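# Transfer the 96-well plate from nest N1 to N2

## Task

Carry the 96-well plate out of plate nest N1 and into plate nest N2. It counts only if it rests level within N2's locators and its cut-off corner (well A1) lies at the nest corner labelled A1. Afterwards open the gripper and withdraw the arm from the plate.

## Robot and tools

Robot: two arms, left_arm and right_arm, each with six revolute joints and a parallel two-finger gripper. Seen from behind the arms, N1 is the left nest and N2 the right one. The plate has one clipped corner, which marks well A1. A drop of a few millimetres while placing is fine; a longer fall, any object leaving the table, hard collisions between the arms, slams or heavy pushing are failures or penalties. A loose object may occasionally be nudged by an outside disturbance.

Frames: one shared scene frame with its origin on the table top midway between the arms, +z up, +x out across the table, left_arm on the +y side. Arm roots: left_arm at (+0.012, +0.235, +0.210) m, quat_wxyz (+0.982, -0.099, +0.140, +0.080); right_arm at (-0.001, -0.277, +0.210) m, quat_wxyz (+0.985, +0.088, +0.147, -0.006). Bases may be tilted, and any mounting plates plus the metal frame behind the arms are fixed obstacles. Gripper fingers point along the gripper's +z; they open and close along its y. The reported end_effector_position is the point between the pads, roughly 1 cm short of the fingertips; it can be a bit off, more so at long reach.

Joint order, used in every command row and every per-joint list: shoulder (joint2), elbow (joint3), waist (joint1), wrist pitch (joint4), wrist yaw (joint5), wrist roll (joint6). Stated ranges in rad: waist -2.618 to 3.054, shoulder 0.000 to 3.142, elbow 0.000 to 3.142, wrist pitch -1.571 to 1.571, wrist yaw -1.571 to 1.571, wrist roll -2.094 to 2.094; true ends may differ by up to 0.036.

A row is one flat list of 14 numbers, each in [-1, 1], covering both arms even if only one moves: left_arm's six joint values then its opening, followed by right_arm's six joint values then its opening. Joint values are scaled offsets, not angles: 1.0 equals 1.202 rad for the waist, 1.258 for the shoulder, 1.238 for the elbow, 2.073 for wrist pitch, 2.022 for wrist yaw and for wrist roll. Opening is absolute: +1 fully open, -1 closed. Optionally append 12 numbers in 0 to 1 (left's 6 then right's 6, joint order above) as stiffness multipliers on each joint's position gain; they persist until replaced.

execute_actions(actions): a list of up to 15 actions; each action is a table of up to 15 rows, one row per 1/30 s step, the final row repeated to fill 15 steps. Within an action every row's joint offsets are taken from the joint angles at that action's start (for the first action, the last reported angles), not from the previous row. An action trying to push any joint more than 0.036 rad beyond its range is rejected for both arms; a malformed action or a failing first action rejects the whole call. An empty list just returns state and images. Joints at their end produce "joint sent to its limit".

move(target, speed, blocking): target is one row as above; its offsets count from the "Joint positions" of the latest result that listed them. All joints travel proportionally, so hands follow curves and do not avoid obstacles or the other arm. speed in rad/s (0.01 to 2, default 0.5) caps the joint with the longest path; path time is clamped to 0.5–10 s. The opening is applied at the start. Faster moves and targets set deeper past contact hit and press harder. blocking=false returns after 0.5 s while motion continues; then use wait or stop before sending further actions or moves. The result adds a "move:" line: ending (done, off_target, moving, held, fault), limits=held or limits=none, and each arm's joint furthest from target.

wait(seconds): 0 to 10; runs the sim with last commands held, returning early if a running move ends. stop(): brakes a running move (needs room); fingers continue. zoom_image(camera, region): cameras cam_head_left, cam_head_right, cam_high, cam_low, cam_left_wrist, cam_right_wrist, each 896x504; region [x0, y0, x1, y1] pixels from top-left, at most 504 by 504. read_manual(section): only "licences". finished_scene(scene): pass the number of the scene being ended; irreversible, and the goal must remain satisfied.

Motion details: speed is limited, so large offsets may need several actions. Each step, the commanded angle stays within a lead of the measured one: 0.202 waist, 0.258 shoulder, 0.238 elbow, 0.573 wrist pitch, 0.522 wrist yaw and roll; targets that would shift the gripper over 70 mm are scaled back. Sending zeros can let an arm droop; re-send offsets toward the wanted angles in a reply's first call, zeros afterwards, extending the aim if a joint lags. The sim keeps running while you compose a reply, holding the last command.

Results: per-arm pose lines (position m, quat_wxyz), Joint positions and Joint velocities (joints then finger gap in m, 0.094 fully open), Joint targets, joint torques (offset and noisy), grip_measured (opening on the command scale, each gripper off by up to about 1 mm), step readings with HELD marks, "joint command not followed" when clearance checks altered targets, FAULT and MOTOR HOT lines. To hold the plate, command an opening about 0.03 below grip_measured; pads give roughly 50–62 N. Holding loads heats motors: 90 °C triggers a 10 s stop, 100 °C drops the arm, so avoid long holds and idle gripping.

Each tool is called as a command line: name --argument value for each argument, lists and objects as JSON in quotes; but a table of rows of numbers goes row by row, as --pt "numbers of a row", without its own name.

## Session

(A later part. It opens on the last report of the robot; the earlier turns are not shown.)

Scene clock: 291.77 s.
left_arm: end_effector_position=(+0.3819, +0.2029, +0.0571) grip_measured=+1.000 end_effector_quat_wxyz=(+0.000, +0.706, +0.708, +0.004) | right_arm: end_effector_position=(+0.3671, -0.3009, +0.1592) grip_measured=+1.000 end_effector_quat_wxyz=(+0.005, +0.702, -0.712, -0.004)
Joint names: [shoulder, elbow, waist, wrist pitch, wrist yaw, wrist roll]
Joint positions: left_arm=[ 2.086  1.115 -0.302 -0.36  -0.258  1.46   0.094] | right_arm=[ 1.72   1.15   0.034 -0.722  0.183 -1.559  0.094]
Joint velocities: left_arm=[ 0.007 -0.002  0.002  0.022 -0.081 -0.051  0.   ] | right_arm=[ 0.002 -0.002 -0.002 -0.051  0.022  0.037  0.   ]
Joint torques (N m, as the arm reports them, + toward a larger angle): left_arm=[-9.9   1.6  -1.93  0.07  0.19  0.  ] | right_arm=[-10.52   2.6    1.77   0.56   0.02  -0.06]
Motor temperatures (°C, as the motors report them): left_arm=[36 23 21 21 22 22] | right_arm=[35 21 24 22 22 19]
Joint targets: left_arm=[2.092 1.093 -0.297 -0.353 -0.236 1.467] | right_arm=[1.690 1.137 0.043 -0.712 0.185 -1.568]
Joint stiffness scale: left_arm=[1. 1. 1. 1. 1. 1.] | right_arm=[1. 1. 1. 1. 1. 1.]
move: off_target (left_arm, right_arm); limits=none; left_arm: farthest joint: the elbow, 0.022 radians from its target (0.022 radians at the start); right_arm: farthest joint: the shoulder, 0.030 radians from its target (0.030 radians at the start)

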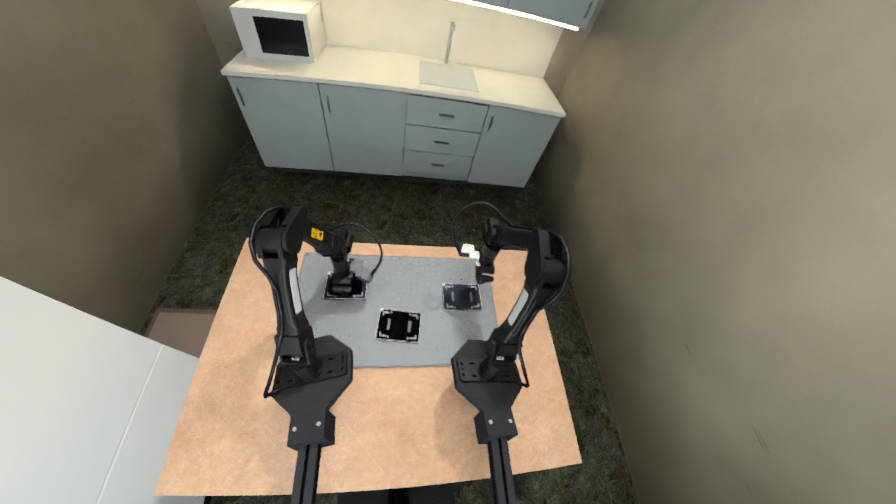

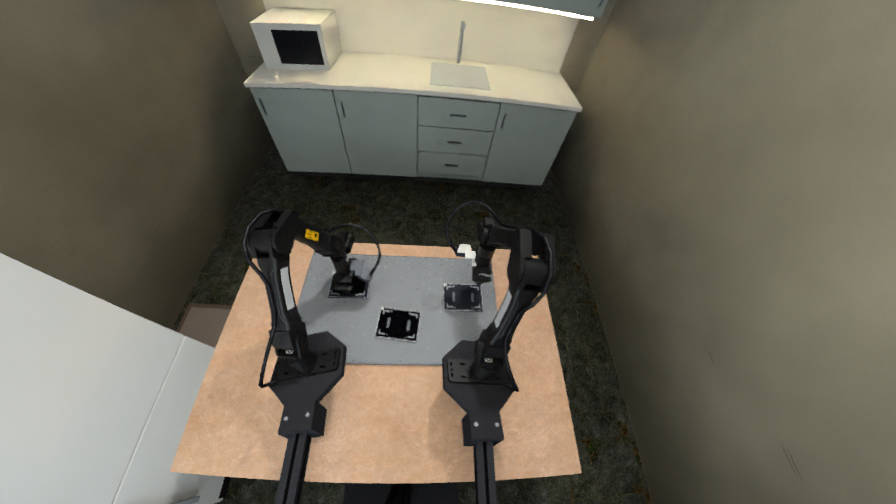

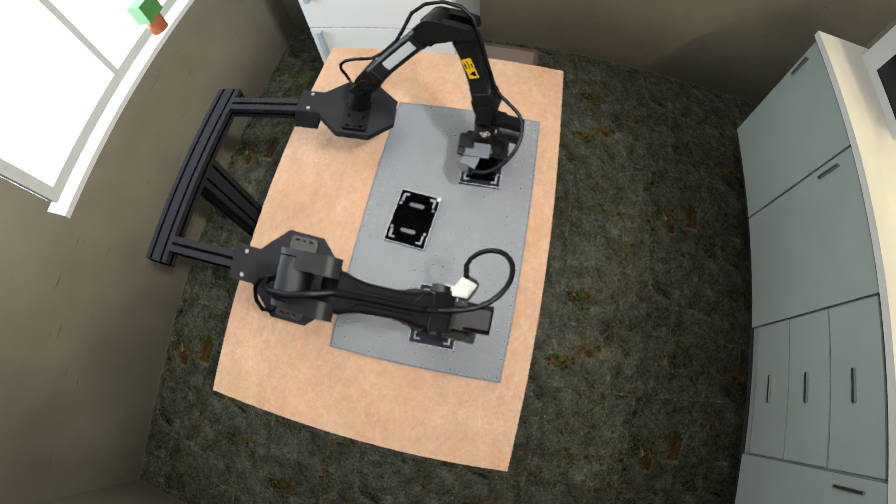

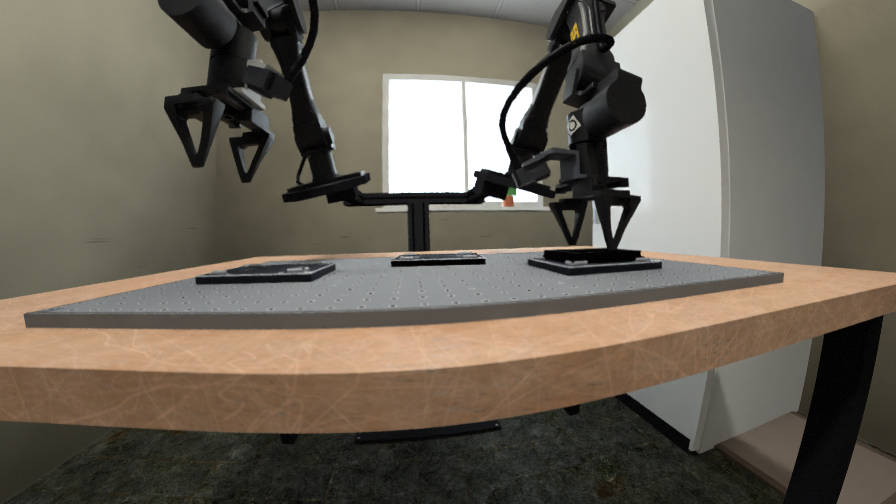

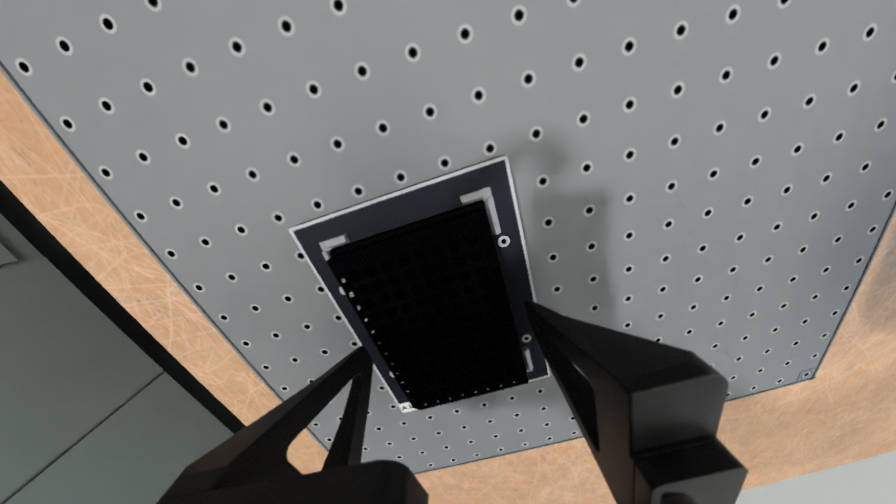

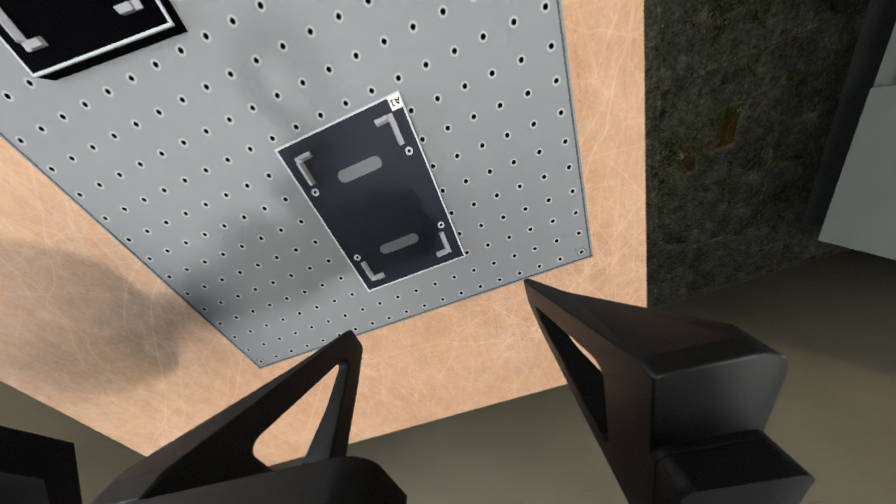

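move --target '[0.010,0.0218,0.005,-0.001,0.004,0.003,1, -0.024,-0.0105,0.007,0.005,0.001,-0.0045,1]' --speed 0.1

Scene clock: 328.30 s.
left_arm: end_effector_position=(+0.3819, +0.2028, +0.0571) grip_measured=+1.000 end_effector_quat_wxyz=(+0.000, +0.706, +0.708, +0.003) | right_arm: end_effector_position=(+0.3671, -0.3009, +0.1592) grip_measured=+1.000 end_effector_quat_wxyz=(+0.005, +0.702, -0.712, -0.004)
Joint names: [shoulder, elbow, waist, wrist pitch, wrist yaw, wrist roll]
Joint positions: left_arm=[ 2.086  1.115 -0.302 -0.36  -0.258  1.461  0.094] | right_arm=[ 1.72   1.15   0.034 -0.722  0.184 -1.56   0.094]
Joint velocities: left_arm=[-0.002 -0.002 -0.002  0.037  0.037 -0.066  0.   ] | right_arm=[ 0.012  0.012 -0.002 -0.081  0.022 -0.051  0.   ]
Joint torques (N m, as the arm reports them, + toward a larger angle): left_arm=[-9.37  5.58 -1.88 -0.01  0.06  0.01] | right_arm=[-10.52   2.59   1.73   0.57   0.02  -0.06]
Motor temperatures (°C, as the motors report them): left_arm=[37 23 21 21 23 22] | right_arm=[36 21 24 22 22 19]
Joint targets: left_arm=[2.098 1.142 -0.296 -0.363 -0.250 1.467] | right_arm=[1.690 1.137 0.043 -0.712 0.185 -1.569]
Joint stiffness scale: left_arm=[1. 1. 1. 1. 1. 1.] | right_arm=[1. 1. 1. 1. 1. 1.]
move: off_target (left_arm, right_arm); limits=none; left_arm: farthest joint: the elbow, 0.027 radians from its target (0.027 radians at the start); right_arm: farthest joint: the shoulder, 0.030 radians from its target (0.030 radians at the start)

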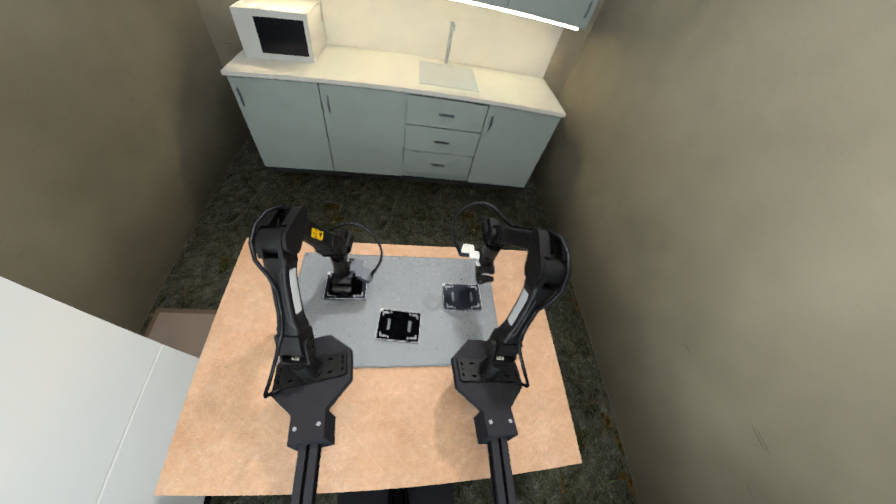

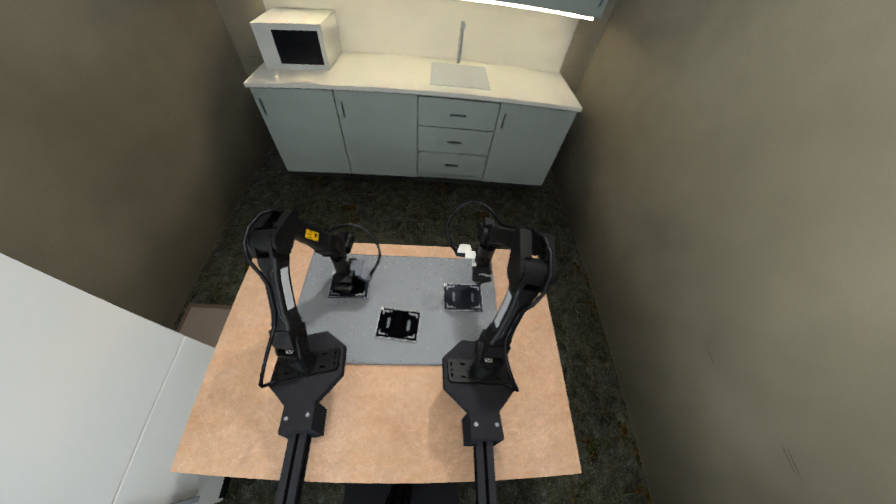

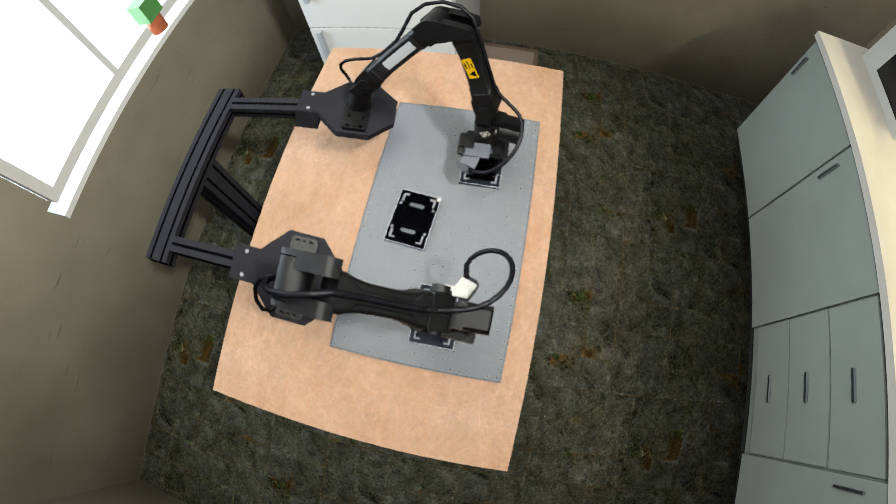

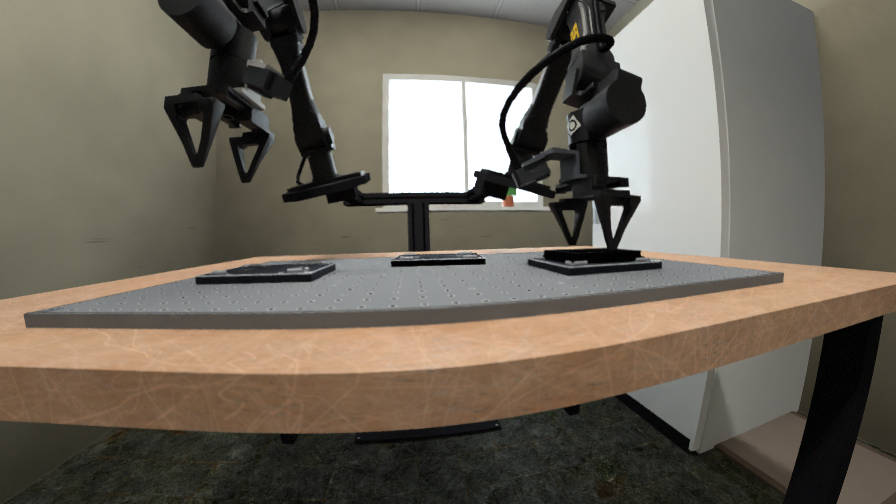

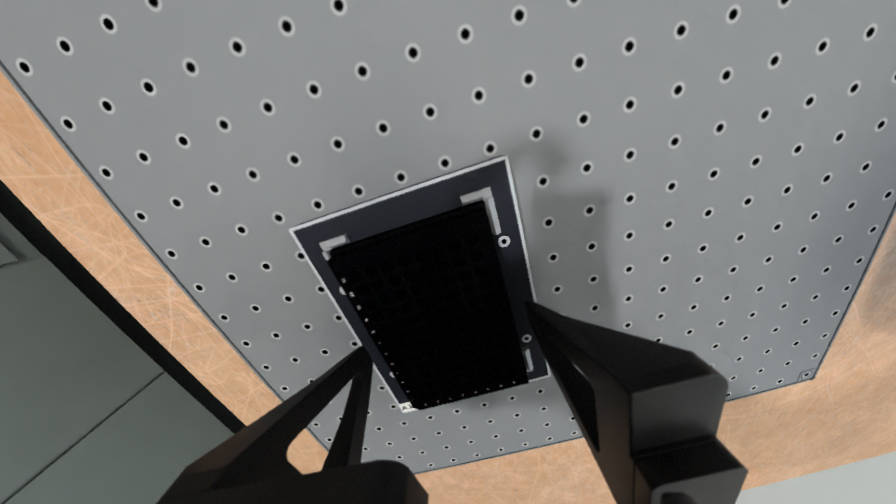

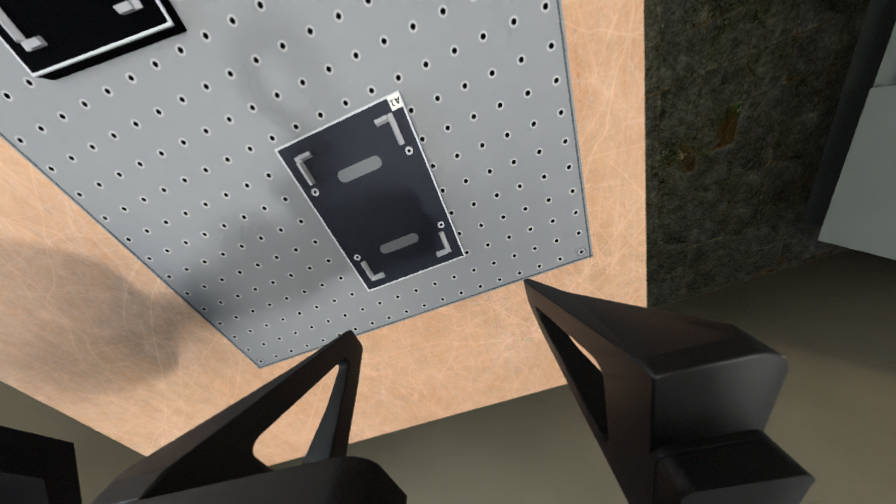

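move --target '[0.010,0.031,0.005,-0.012,0.004,0.003,1, -0.024,-0.0105,0.007,0.005,0.001,-0.0045,1]' --speed 0.1

Scene clock: 347.40 s.
left_arm: end_effector_position=(+0.3876, +0.2028, +0.0594) grip_measured=+1.000 end_effector_quat_wxyz=(+0.004, +0.706, +0.709, +0.006) | right_arm: end_effector_position=(+0.3671, -0.3011, +0.1592) grip_measured=+1.000 end_effector_quat_wxyz=(+0.006, +0.702, -0.712, -0.004)
Joint names: [shoulder, elbow, waist, wrist pitch, wrist yaw, wrist roll]
Joint positions: left_arm=[ 2.086  1.131 -0.302 -0.367 -0.258  1.461  0.094] | right_arm=[ 1.72   1.15   0.034 -0.722  0.184 -1.56   0.094]
Joint velocities: left_arm=[ 0.022  0.007 -0.012 -0.081 -0.007 -0.037  0.   ] | right_arm=[ 0.002  0.002 -0.017 -0.125  0.066 -0.022  0.   ]
Joint torques (N m, as the arm reports them, + toward a larger angle): left_arm=[-9.46  5.28 -1.89 -0.16  0.06  0.02] | right_arm=[-10.52   2.54   1.76   0.56   0.01  -0.07]
Motor temperatures (°C, as the motors report them): left_arm=[36 24 21 20 22 22] | right_arm=[36 21 24 22 22 19]
Joint targets: left_arm=[2.098 1.154 -0.296 -0.385 -0.249 1.467] | right_arm=[1.690 1.137 0.043 -0.712 0.186 -1.568]
Joint stiffness scale: left_arm=[1. 1. 1. 1. 1. 1.] | right_arm=[1. 1. 1. 1. 1. 1.]
move: off_target (left_arm, right_arm); limits=none; left_arm: farthest joint: the elbow, 0.022 radians from its target (0.038 radians at the start); right_arm: farthest joint: the shoulder, 0.030 radians from its target (0.030 radians at the start)

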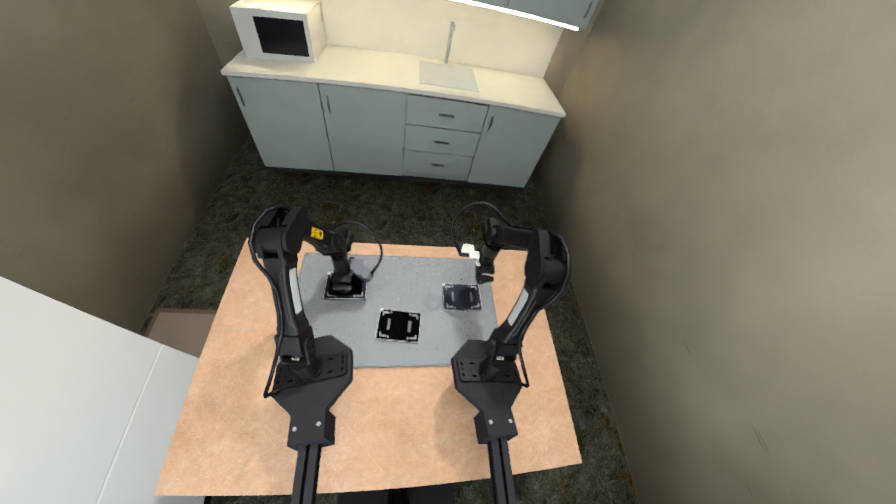

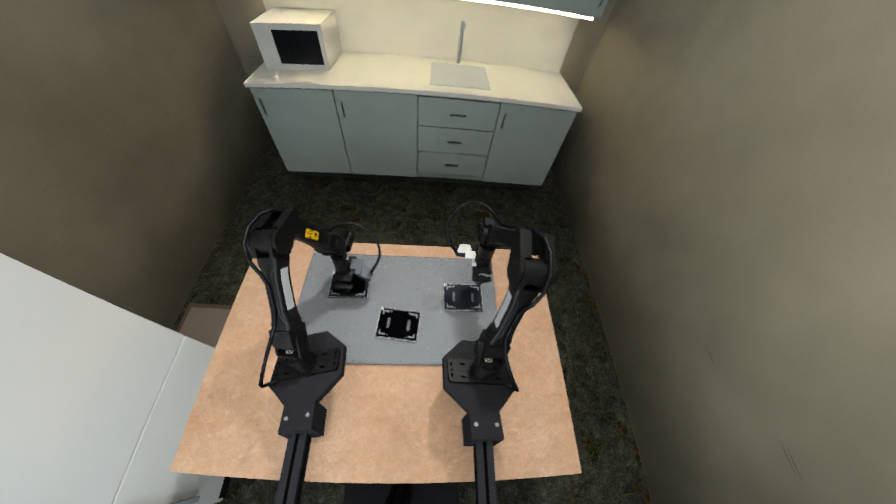

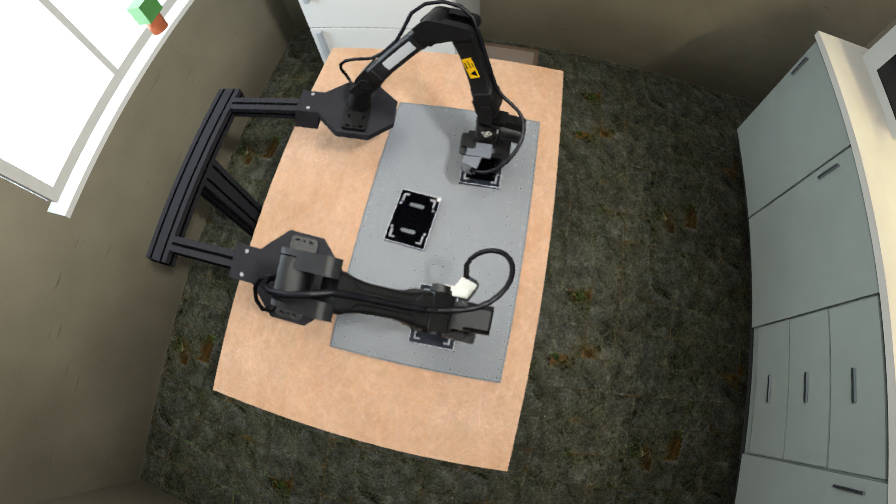

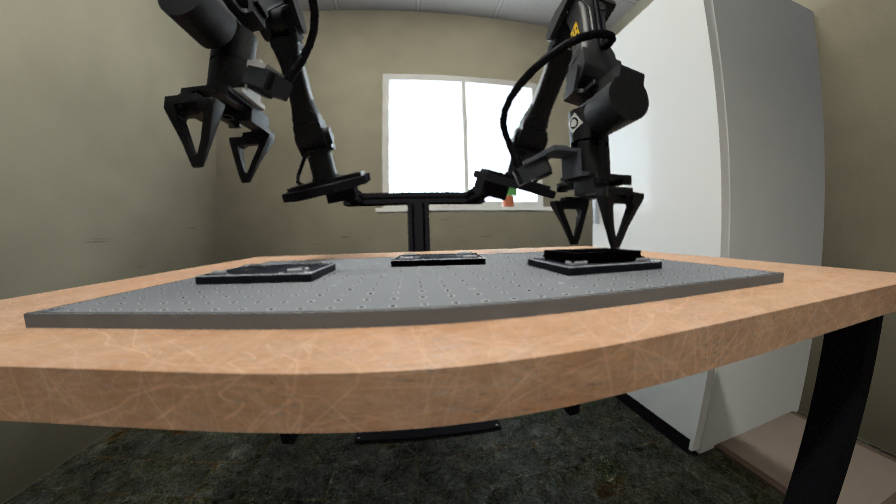

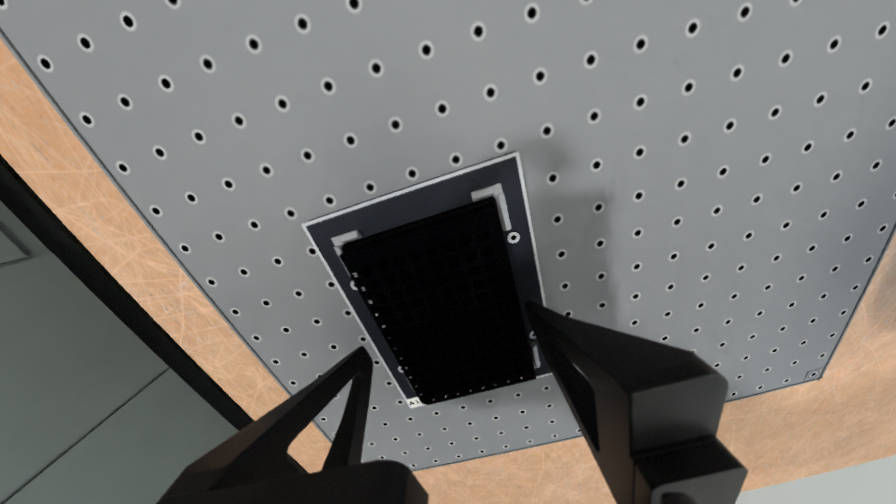

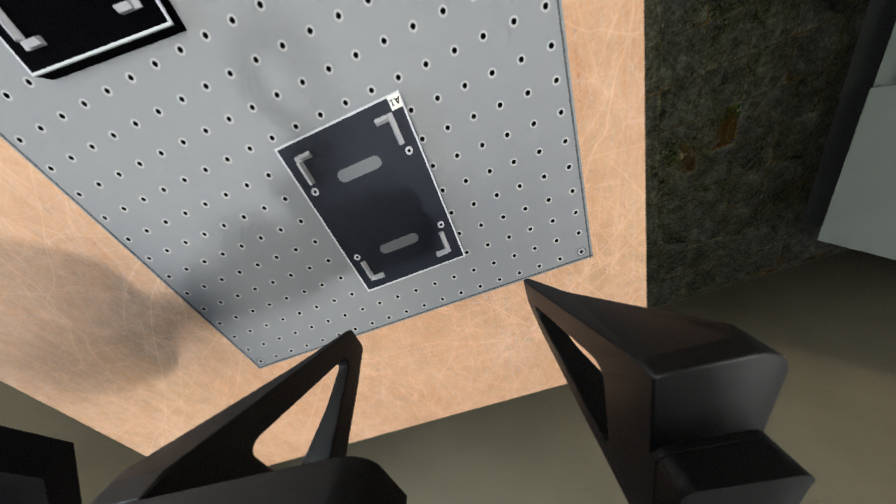

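move --target '[0.0437,0.012,0.0133,0.0222,0.004,0.0084,1, -0.024,-0.0105,0.007,0.005,0.001,-0.0045,1]' --speed 0.06

Scene clock: 360.37 s.
left_arm: end_effector_position=(+0.3844, +0.2033, +0.0439) grip_measured=+1.000 end_effector_quat_wxyz=(-0.001, +0.707, +0.707, +0.004) | right_arm: end_effector_position=(+0.3671, -0.3011, +0.1592) grip_measured=+1.000 end_effector_quat_wxyz=(+0.006, +0.703, -0.712, -0.004)
Joint names: [shoulder, elbow, waist, wrist pitch, wrist yaw, wrist roll]
Joint positions: left_arm=[ 2.132  1.131 -0.292 -0.328 -0.258  1.471  0.094] | right_arm=[ 1.72   1.15   0.034 -0.722  0.185 -1.56   0.094]
Joint velocities: left_arm=[ 0.002  0.002  0.002 -0.081 -0.081 -0.007  0.   ] | right_arm=[ 0.002  0.002  0.002 -0.007 -0.007 -0.037  0.   ]
Joint torques (N m, as the arm reports them, + toward a larger angle): left_arm=[-9.86  4.46 -1.91  0.08  0.06  0.02] | right_arm=[-10.54   2.59   1.74   0.58   0.01  -0.07]
Motor temperatures (°C, as the motors report them): left_arm=[36 25 21 20 22 22] | right_arm=[36 21 24 22 22 19]
Joint targets: left_arm=[2.141 1.146 -0.286 -0.320 -0.249 1.478] | right_arm=[1.690 1.137 0.043 -0.712 0.186 -1.569]
Joint stiffness scale: left_arm=[1. 1. 1. 1. 1. 1.] | right_arm=[1. 1. 1. 1. 1. 1.]
move: off_target (right_arm); limits=none; left_arm: farthest joint: the elbow, 0.015 radians from its target (0.015 radians at the start); right_arm: farthest joint: the shoulder, 0.030 radians from its target (0.030 radians at the start)

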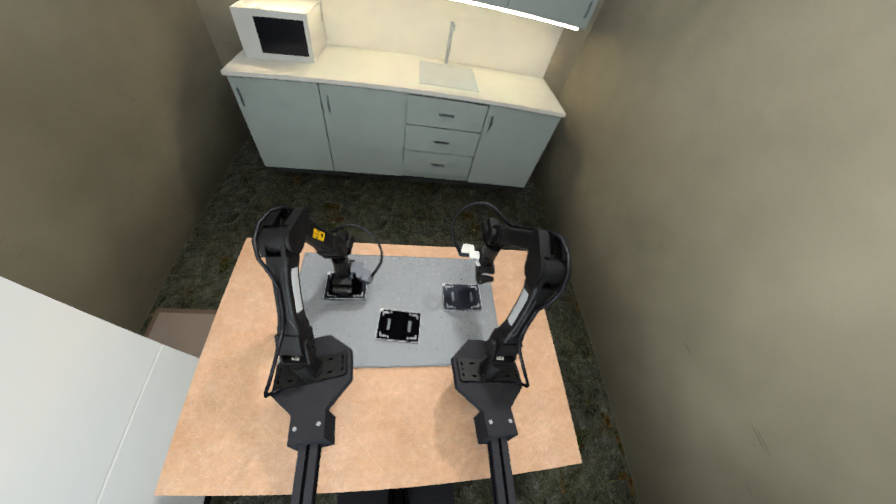

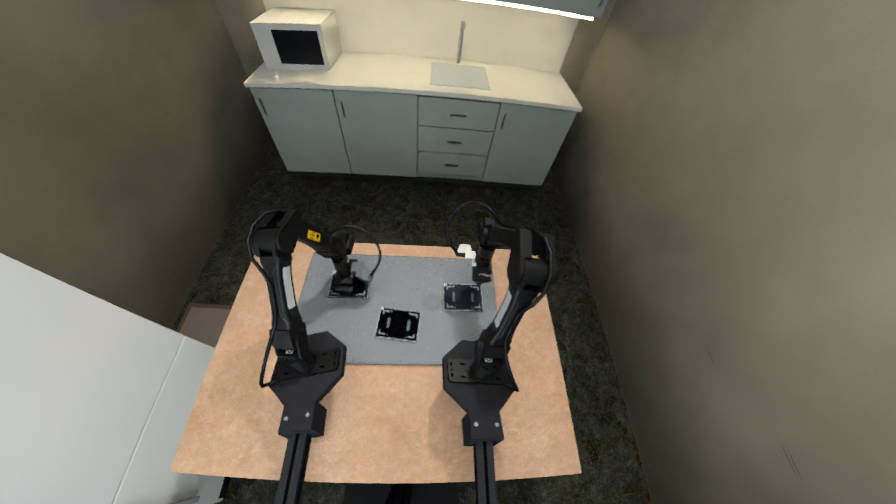

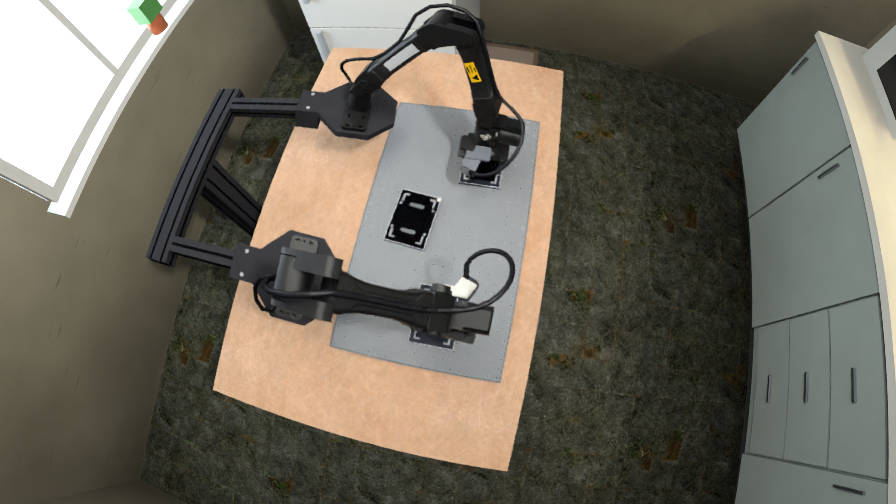

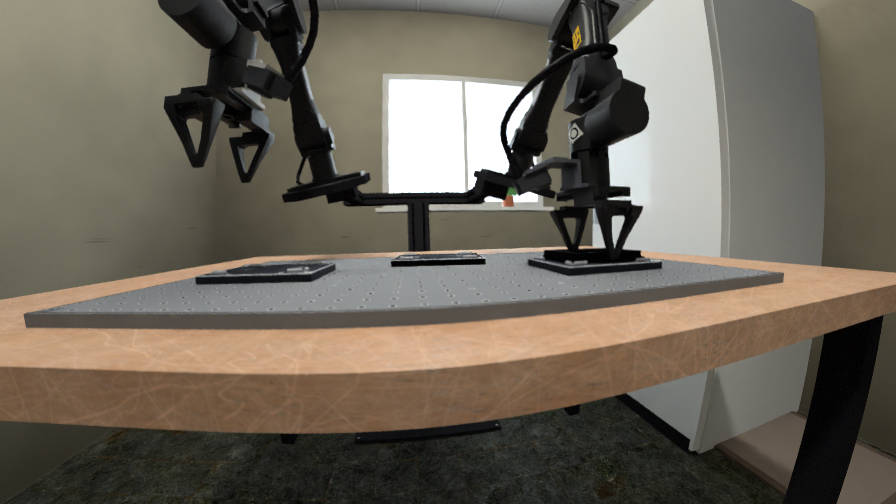

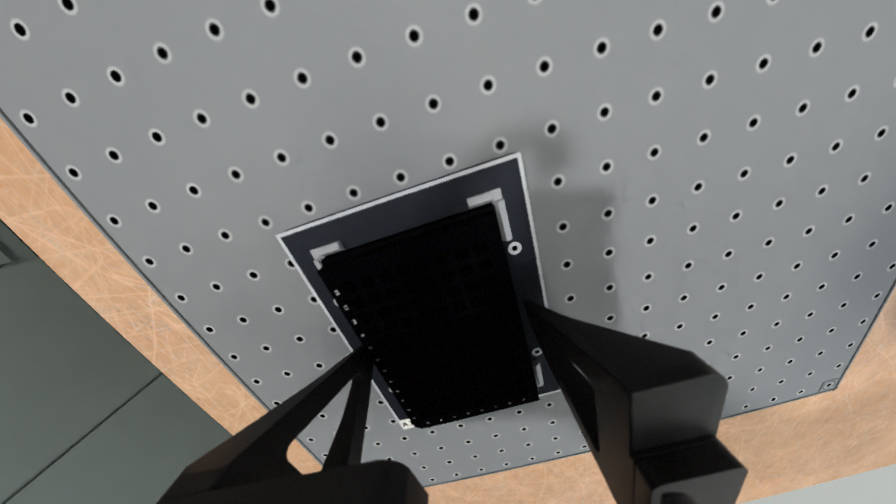

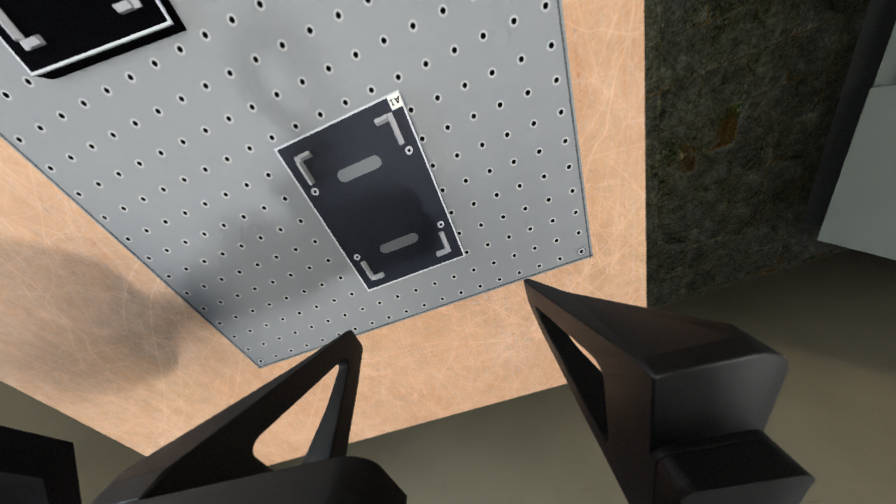

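zoom_image --camera "cam_left_wrist" --region '[310, 230, 570, 440]'

zoom_image --camera "cam_low" --region '[520, 190, 680, 290]'

Region (310, 230, 570, 440) of cam_left_wrist's 896x504 image, scaled by 1.938, with more detail than that image has; it fills the top 407 rows of this view, and the rest is white.

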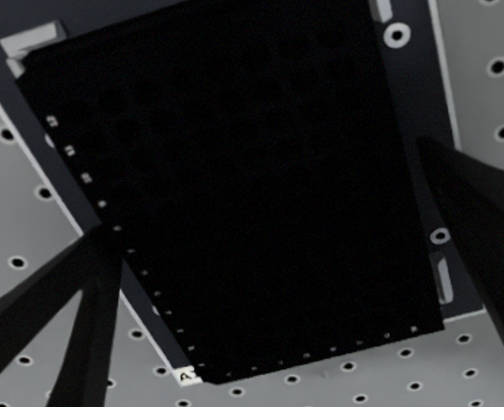

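Region (520, 190, 680, 290) of cam_low's 896x504 image, scaled by 3.150, with more detail than that image has; it fills the top 315 rows of this view, and the rest is white.

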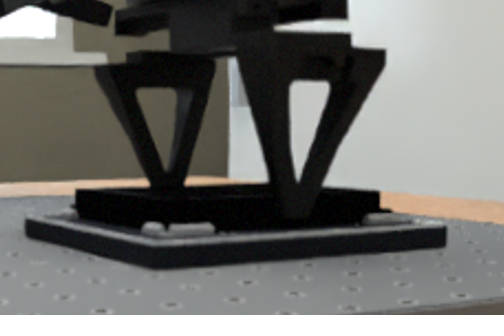

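move --target '[0.007,0.012,0.005,0.004,0.004,0.003,0.78, -0.024,-0.0105,0.007,0.005,0.001,-0.0045,1]' --speed 0.1

Scene clock: 371.47 s.
left_arm: end_effector_position=(+0.3845, +0.2033, +0.0439) grip_measured=+0.787 end_effector_quat_wxyz=(-0.001, +0.707, +0.707, +0.004) | right_arm: end_effector_position=(+0.3671, -0.3012, +0.1592) grip_measured=+1.000 end_effector_quat_wxyz=(+0.006, +0.703, -0.711, -0.004)
Joint names: [shoulder, elbow, waist, wrist pitch, wrist yaw, wrist roll]
Joint positions: left_arm=[ 2.132  1.131 -0.292 -0.328 -0.258  1.471  0.084] | right_arm=[ 1.72   1.15   0.034 -0.722  0.185 -1.56   0.094]
Joint velocities: left_arm=[-0.017  0.002 -0.017 -0.022 -0.037 -0.007 -0.   ] | right_arm=[-0.012 -0.007 -0.002 -0.022 -0.022 -0.066  0.   ]
Joint torques (N m, as the arm reports them, + toward a larger angle): left_arm=[-9.85  4.46 -1.91  0.08  0.06  0.02] | right_arm=[-10.55   2.59   1.75   0.58   0.    -0.06]
Motor temperatures (°C, as the motors report them): left_arm=[37 24 21 20 22 22] | right_arm=[36 21 24 22 22 19]
Joint targets: left_arm=[2.141 1.146 -0.286 -0.320 -0.249 1.477] | right_arm=[1.690 1.137 0.043 -0.712 0.187 -1.569]
Joint stiffness scale: left_arm=[1. 1. 1. 1. 1. 1.] | right_arm=[1. 1. 1. 1. 1. 1.]
move: off_target (right_arm); limits=none; left_arm: farthest joint: the elbow, 0.015 radians from its target (0.015 radians at the start); right_arm: farthest joint: the shoulder, 0.030 radians from its target (0.030 radians at the start)

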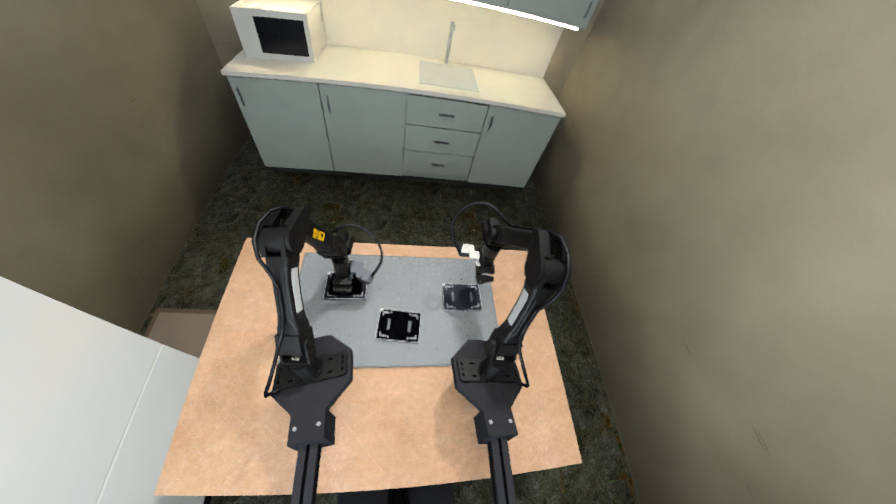

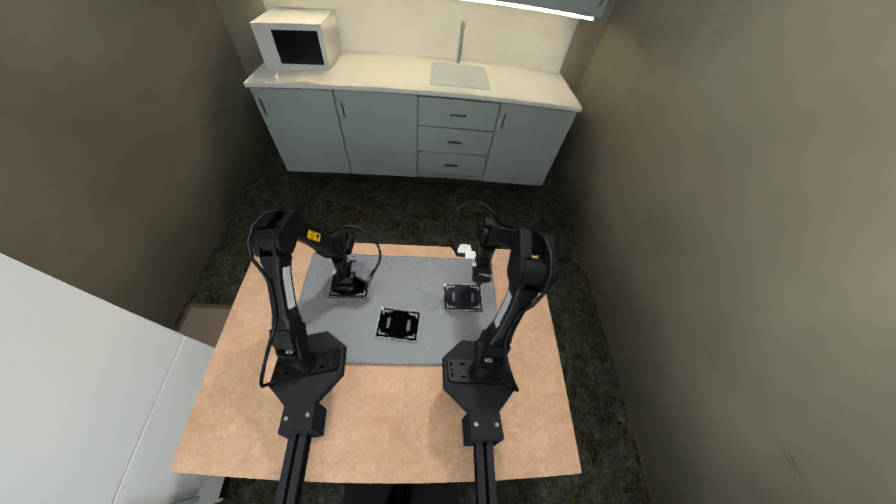

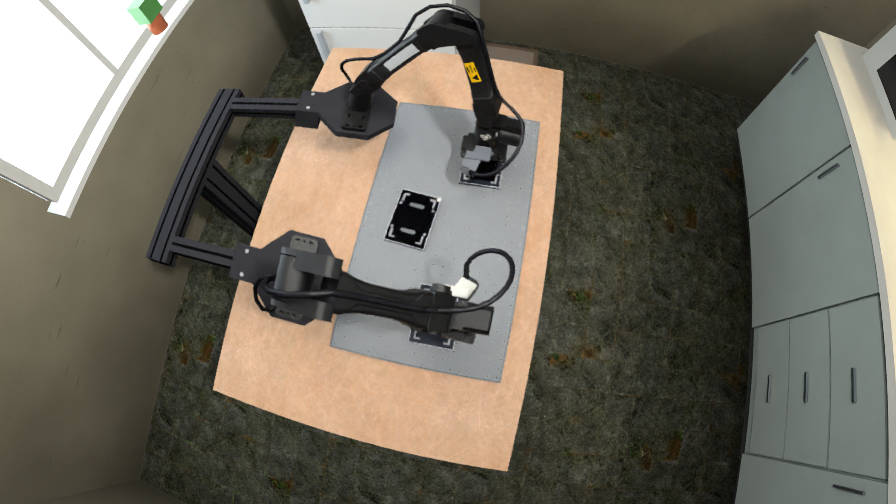

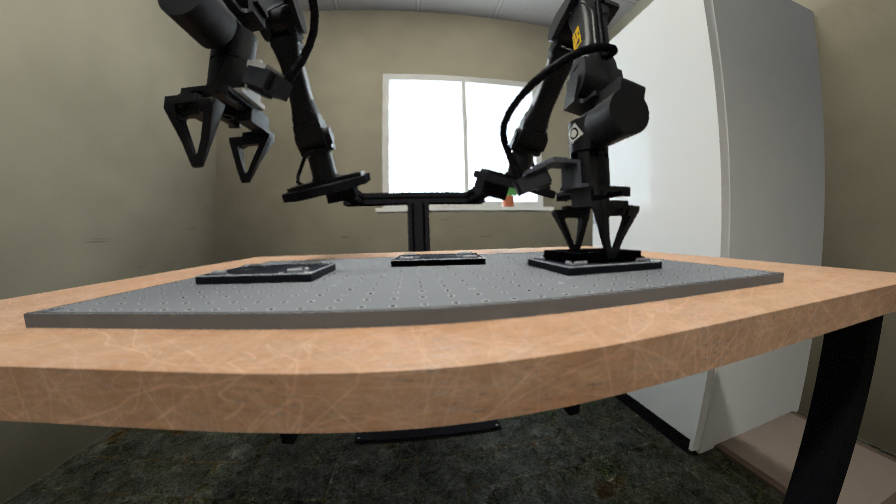

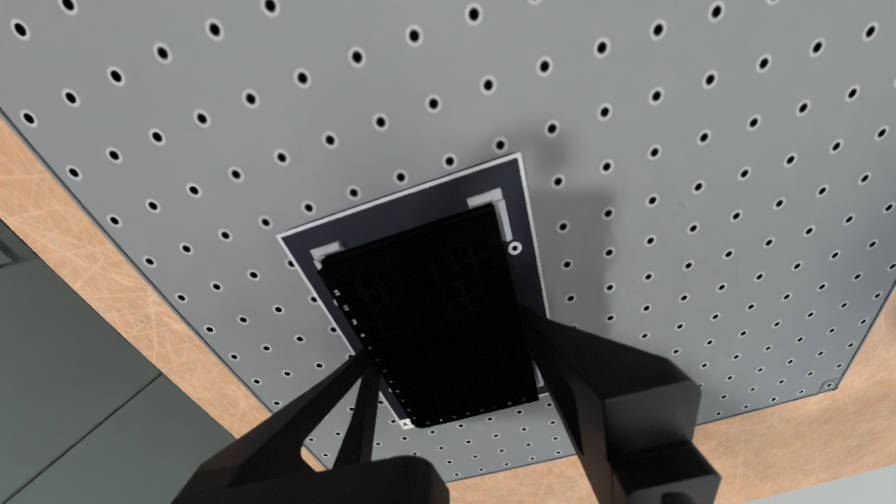

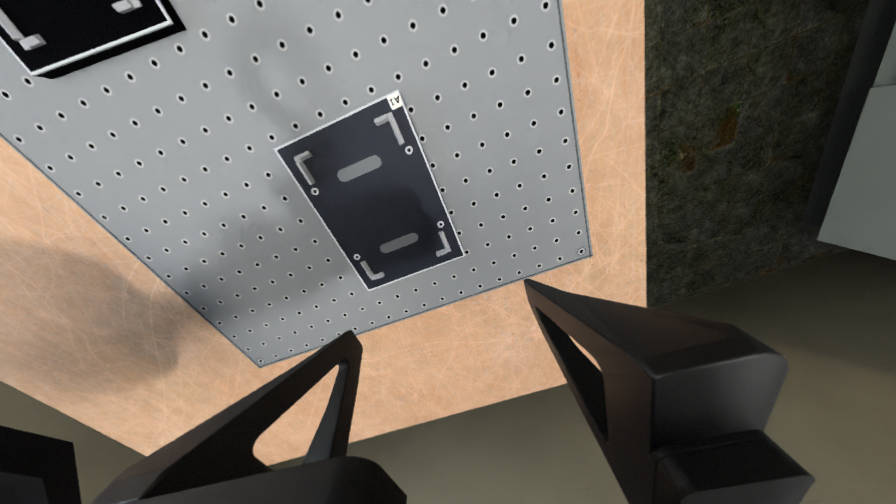

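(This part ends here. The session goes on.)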